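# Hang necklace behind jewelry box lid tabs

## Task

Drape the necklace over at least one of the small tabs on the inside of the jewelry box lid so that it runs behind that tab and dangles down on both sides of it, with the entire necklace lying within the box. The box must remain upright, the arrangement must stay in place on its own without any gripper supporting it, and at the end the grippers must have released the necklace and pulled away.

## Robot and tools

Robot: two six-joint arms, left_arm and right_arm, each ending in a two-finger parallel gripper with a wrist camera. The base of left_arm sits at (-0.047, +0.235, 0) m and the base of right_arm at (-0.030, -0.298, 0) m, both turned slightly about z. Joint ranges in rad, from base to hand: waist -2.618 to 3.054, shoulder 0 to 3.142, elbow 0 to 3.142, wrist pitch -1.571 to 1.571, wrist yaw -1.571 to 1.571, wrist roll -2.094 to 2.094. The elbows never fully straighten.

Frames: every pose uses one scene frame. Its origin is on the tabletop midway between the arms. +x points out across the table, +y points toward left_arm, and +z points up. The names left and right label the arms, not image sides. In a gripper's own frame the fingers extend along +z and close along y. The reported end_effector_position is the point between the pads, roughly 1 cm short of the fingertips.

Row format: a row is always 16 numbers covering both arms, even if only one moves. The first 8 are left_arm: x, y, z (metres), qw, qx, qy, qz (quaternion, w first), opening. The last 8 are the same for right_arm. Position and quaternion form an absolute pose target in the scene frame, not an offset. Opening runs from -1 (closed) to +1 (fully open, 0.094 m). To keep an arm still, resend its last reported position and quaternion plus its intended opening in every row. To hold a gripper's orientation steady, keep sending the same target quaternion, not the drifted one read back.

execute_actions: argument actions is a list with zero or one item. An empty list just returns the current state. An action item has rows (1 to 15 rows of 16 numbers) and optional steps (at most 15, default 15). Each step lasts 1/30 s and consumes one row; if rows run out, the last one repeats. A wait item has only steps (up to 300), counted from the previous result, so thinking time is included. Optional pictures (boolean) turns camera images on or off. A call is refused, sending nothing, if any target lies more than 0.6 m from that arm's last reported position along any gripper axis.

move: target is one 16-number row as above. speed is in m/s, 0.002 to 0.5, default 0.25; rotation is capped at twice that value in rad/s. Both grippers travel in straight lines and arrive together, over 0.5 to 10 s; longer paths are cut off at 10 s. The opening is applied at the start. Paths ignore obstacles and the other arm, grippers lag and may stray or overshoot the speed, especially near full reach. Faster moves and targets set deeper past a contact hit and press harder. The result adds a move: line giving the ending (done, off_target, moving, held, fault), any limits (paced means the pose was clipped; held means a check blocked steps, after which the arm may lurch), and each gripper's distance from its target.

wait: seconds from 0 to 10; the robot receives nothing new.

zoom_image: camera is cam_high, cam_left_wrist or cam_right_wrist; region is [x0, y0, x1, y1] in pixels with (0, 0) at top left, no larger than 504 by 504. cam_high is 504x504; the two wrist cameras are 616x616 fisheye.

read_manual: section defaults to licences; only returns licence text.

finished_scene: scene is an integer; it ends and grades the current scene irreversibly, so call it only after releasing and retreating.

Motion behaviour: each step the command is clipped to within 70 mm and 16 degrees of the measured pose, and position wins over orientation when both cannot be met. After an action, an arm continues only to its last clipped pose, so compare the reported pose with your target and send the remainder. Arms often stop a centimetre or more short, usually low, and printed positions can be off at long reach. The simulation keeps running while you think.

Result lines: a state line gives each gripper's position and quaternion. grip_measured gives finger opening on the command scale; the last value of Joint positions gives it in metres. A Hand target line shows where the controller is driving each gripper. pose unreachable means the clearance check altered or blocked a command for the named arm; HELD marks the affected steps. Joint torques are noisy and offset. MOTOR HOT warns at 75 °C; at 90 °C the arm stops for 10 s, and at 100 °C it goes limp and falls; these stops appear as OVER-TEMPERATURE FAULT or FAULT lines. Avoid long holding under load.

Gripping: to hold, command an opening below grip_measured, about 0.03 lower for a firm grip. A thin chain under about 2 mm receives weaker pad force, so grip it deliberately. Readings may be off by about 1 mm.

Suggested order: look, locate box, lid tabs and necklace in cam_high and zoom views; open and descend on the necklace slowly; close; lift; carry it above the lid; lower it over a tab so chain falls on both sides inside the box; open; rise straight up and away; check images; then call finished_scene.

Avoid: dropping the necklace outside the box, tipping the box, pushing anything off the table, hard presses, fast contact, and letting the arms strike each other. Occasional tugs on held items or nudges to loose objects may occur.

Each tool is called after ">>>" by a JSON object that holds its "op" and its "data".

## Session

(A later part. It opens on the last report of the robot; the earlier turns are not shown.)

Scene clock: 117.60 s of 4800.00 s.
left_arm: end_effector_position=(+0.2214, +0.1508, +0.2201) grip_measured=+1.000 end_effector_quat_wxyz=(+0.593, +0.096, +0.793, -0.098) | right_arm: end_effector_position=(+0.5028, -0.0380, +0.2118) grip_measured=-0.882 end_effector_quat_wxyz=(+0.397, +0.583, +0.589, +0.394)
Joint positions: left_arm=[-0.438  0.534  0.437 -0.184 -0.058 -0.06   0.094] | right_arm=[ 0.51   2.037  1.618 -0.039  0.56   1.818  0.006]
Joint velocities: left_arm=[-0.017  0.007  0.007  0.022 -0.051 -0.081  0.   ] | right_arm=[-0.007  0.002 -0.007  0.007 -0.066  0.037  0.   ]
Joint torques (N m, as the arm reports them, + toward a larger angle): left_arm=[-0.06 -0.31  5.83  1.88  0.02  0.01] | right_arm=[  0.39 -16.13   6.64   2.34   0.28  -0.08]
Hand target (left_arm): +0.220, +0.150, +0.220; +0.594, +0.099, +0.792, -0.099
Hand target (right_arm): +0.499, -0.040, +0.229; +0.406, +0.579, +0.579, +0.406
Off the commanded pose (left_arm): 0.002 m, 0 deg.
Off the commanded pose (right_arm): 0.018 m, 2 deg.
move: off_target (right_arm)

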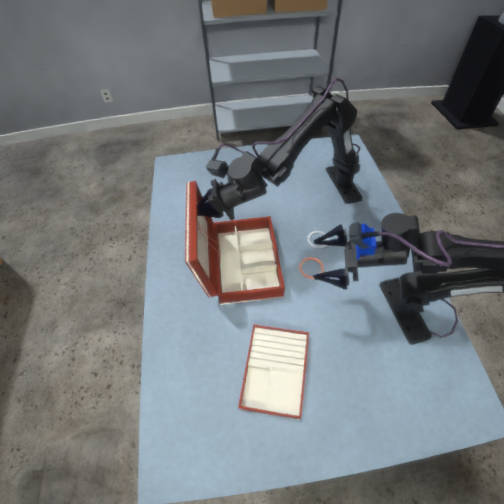

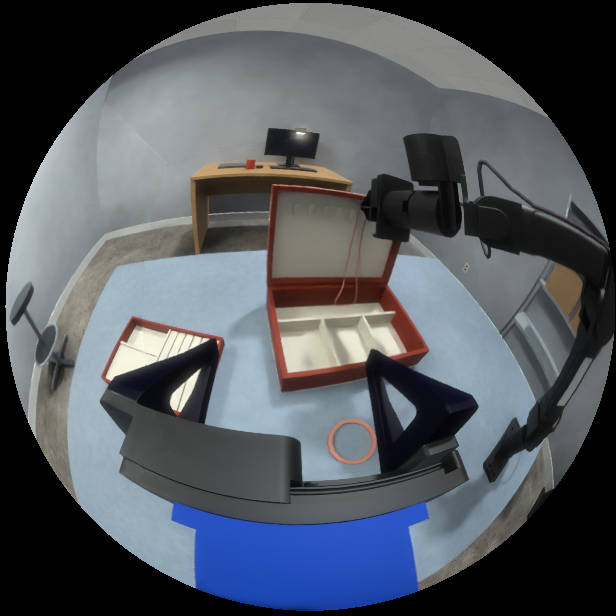

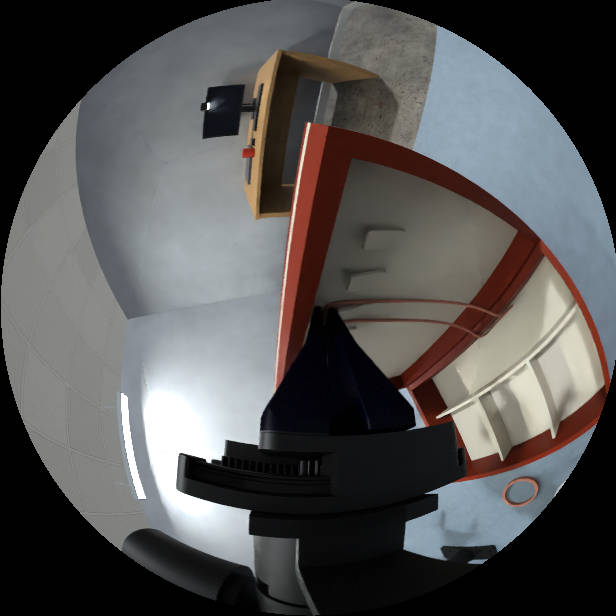

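>>> {"op": "execute_actions", "data": {"actions": [{"rows":[[0.22,0.15,0.22,0.594,0.099,0.792,-0.099,1, 0.494,-0.04,0.229,0.406,0.579,0.579,0.406,-0.88]],"steps":15}]}}

>>> {"op": "zoom_image", "data": {"camera": "cam_right_wrist", "region": [260, 160, 460, 360]}}

Scene clock: 122.27 s of 4800.00 s.
left_arm: end_effector_position=(+0.2214, +0.1508, +0.2201) grip_measured=+1.000 end_effector_quat_wxyz=(+0.593, +0.096, +0.793, -0.098) | right_arm: end_effector_position=(+0.4990, -0.0406, +0.2114) grip_measured=-0.882 end_effector_quat_wxyz=(+0.398, +0.584, +0.589, +0.393)
Joint positions: left_arm=[-0.438  0.534  0.437 -0.184 -0.058 -0.06   0.094] | right_arm=[ 0.512  2.021  1.594 -0.032  0.566  1.818  0.006]
Joint velocities: left_arm=[-0.002  0.017 -0.002 -0.037  0.066  0.007  0.   ] | right_arm=[-0.002  0.002 -0.002  0.066  0.022 -0.037  0.001]
Joint torques (N m, as the arm reports them, + toward a larger angle): left_arm=[-0.07 -0.31  5.85  1.87  0.02  0.01] | right_arm=[  0.65 -15.94   6.82   2.32   0.27  -0.05]
Hand target (left_arm): +0.220, +0.150, +0.220; +0.594, +0.099, +0.792, -0.099
Hand target (right_arm): +0.495, -0.040, +0.229; +0.406, +0.579, +0.579, +0.406
Off the commanded pose (left_arm): 0.002 m, 0 deg.
Off the commanded pose (right_arm): 0.018 m, 2 deg.
Steps of this call (steps 1 to 100: nothing new was sent; then 0.83 s passed at rest; steps 101 to 115: all 15 steps of this action). Readings (end_effector_position):
101: left_arm (+0.2214, +0.1508, +0.2201) | right_arm (+0.5023, -0.0381, +0.2118)
102: left_arm (+0.2214, +0.1508, +0.2201) | right_arm (+0.5015, -0.0387, +0.2118)
104: left_arm (+0.2214, +0.1508, +0.2201) | right_arm (+0.5000, -0.0396, +0.2125)
108: left_arm (+0.2214, +0.1508, +0.2201) | right_arm (+0.4992, -0.0403, +0.2123)
115: the state above

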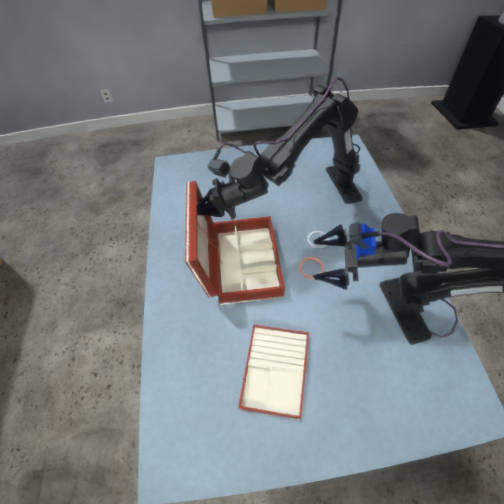

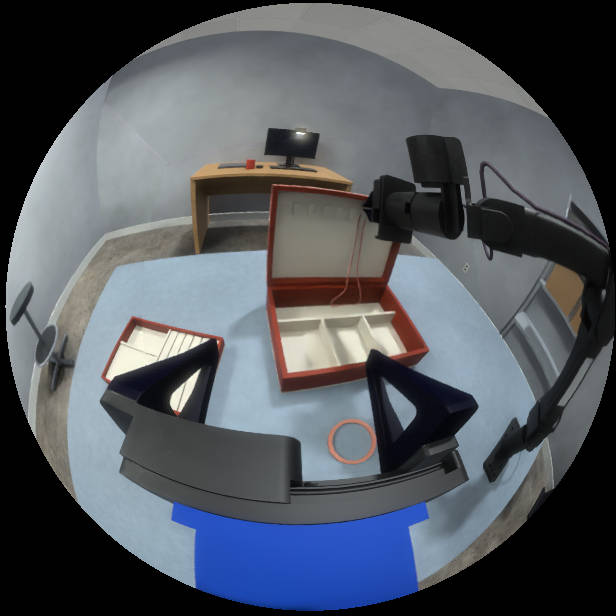

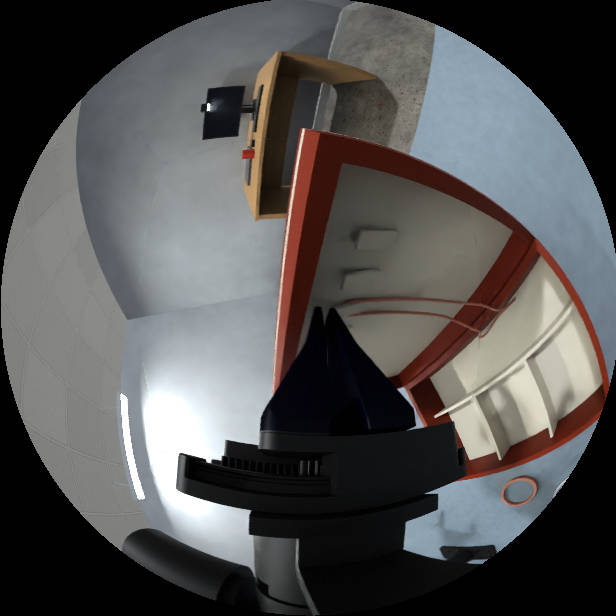

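Region (260, 160, 460, 360) of cam_right_wrist's 616x616 image, scaled by 2.520, with more detail than that image has.

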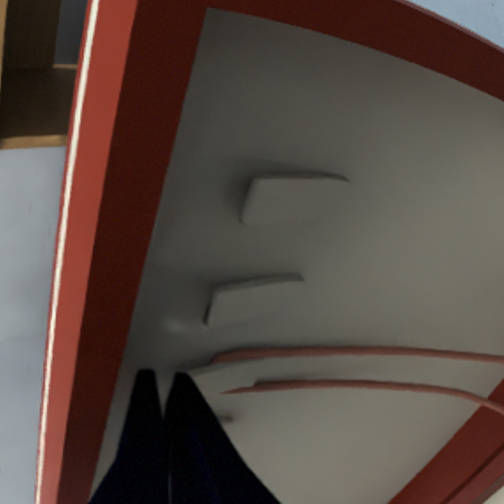

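Dropped behind the tab. Retreat.

>>> {"op": "move", "data": {"target": [0.22,0.15,0.22,0.6,0.1,0.8,-0.1,1, 0.3,-0.15,0.29,0.406,0.579,0.579,0.406,-0.88], "speed": 0.1}}

>>> {"op": "zoom_image", "data": {"camera": "cam_left_wrist", "region": [260, 170, 440, 340]}}

Scene clock: 126.87 s of 4800.00 s.
left_arm: end_effector_position=(+0.2214, +0.1508, +0.2201) grip_measured=+1.000 end_effector_quat_wxyz=(+0.593, +0.096, +0.793, -0.098) | right_arm: end_effector_position=(+0.3081, -0.1458, +0.2948) grip_measured=-0.882 end_effector_quat_wxyz=(+0.404, +0.579, +0.575, +0.413)
Joint positions: left_arm=[-0.438  0.534  0.437 -0.184 -0.058 -0.06   0.094] | right_arm=[ 0.618  1.151  1.008 -0.294  0.664  1.866  0.006]
Joint velocities: left_arm=[ 0.002 -0.007  0.002 -0.125 -0.022 -0.022  0.   ] | right_arm=[ 0.007  0.007 -0.007  0.007  0.007  0.022  0.   ]
Joint torques (N m, as the arm reports them, + toward a larger angle): left_arm=[-0.06 -0.31  5.85  1.87  0.02  0.01] | right_arm=[ 0.65 -5.62  6.67  1.95  0.28 -0.01]
Hand target (left_arm): +0.220, +0.150, +0.220; +0.594, +0.099, +0.792, -0.099
Hand target (right_arm): +0.302, -0.149, +0.293; +0.407, +0.578, +0.579, +0.406
Off the commanded pose (left_arm): 0.002 m, 0 deg.
Off the commanded pose (right_arm): 0.010 m, 1 deg.
move: done

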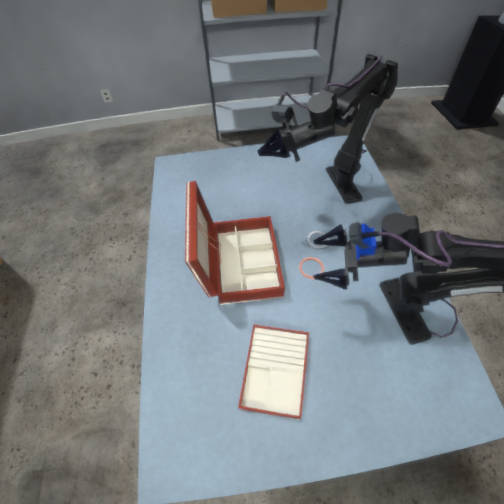

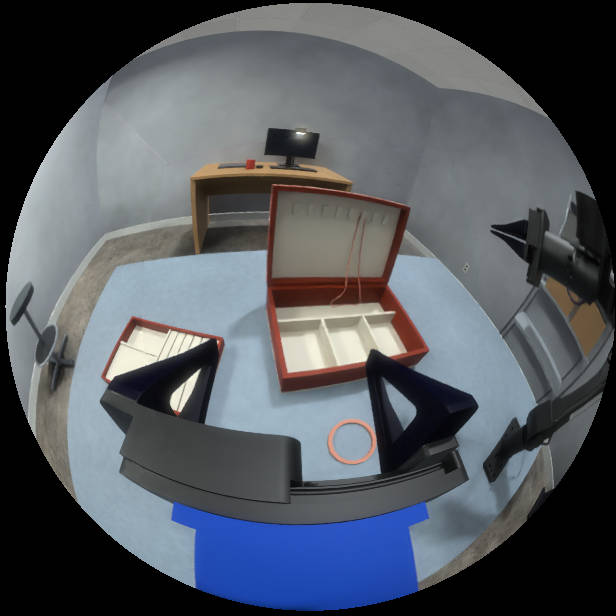

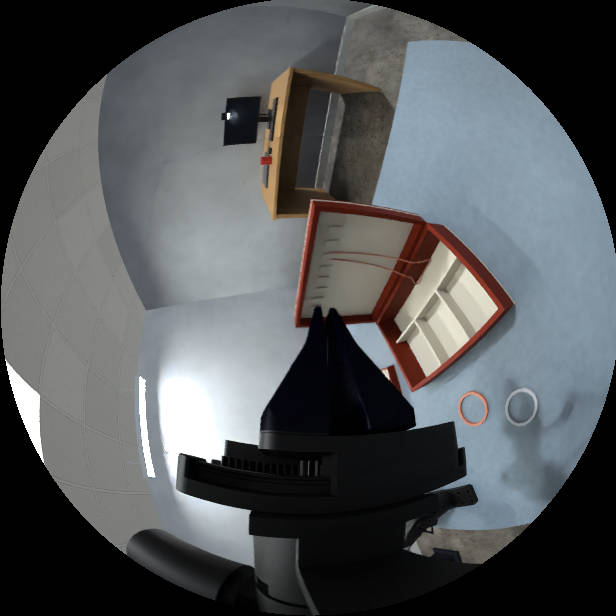

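Region (260, 170, 440, 340) of cam_left_wrist's 616x616 image, scaled by 2.800, with more detail than that image has.

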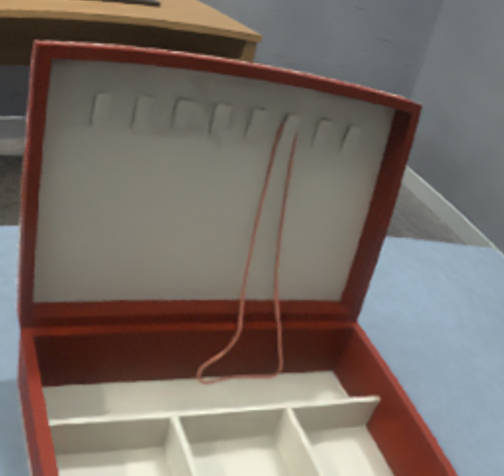

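>>> {"op": "finished_scene", "data": {"scene": 1}}

The scene is finished: the task was done.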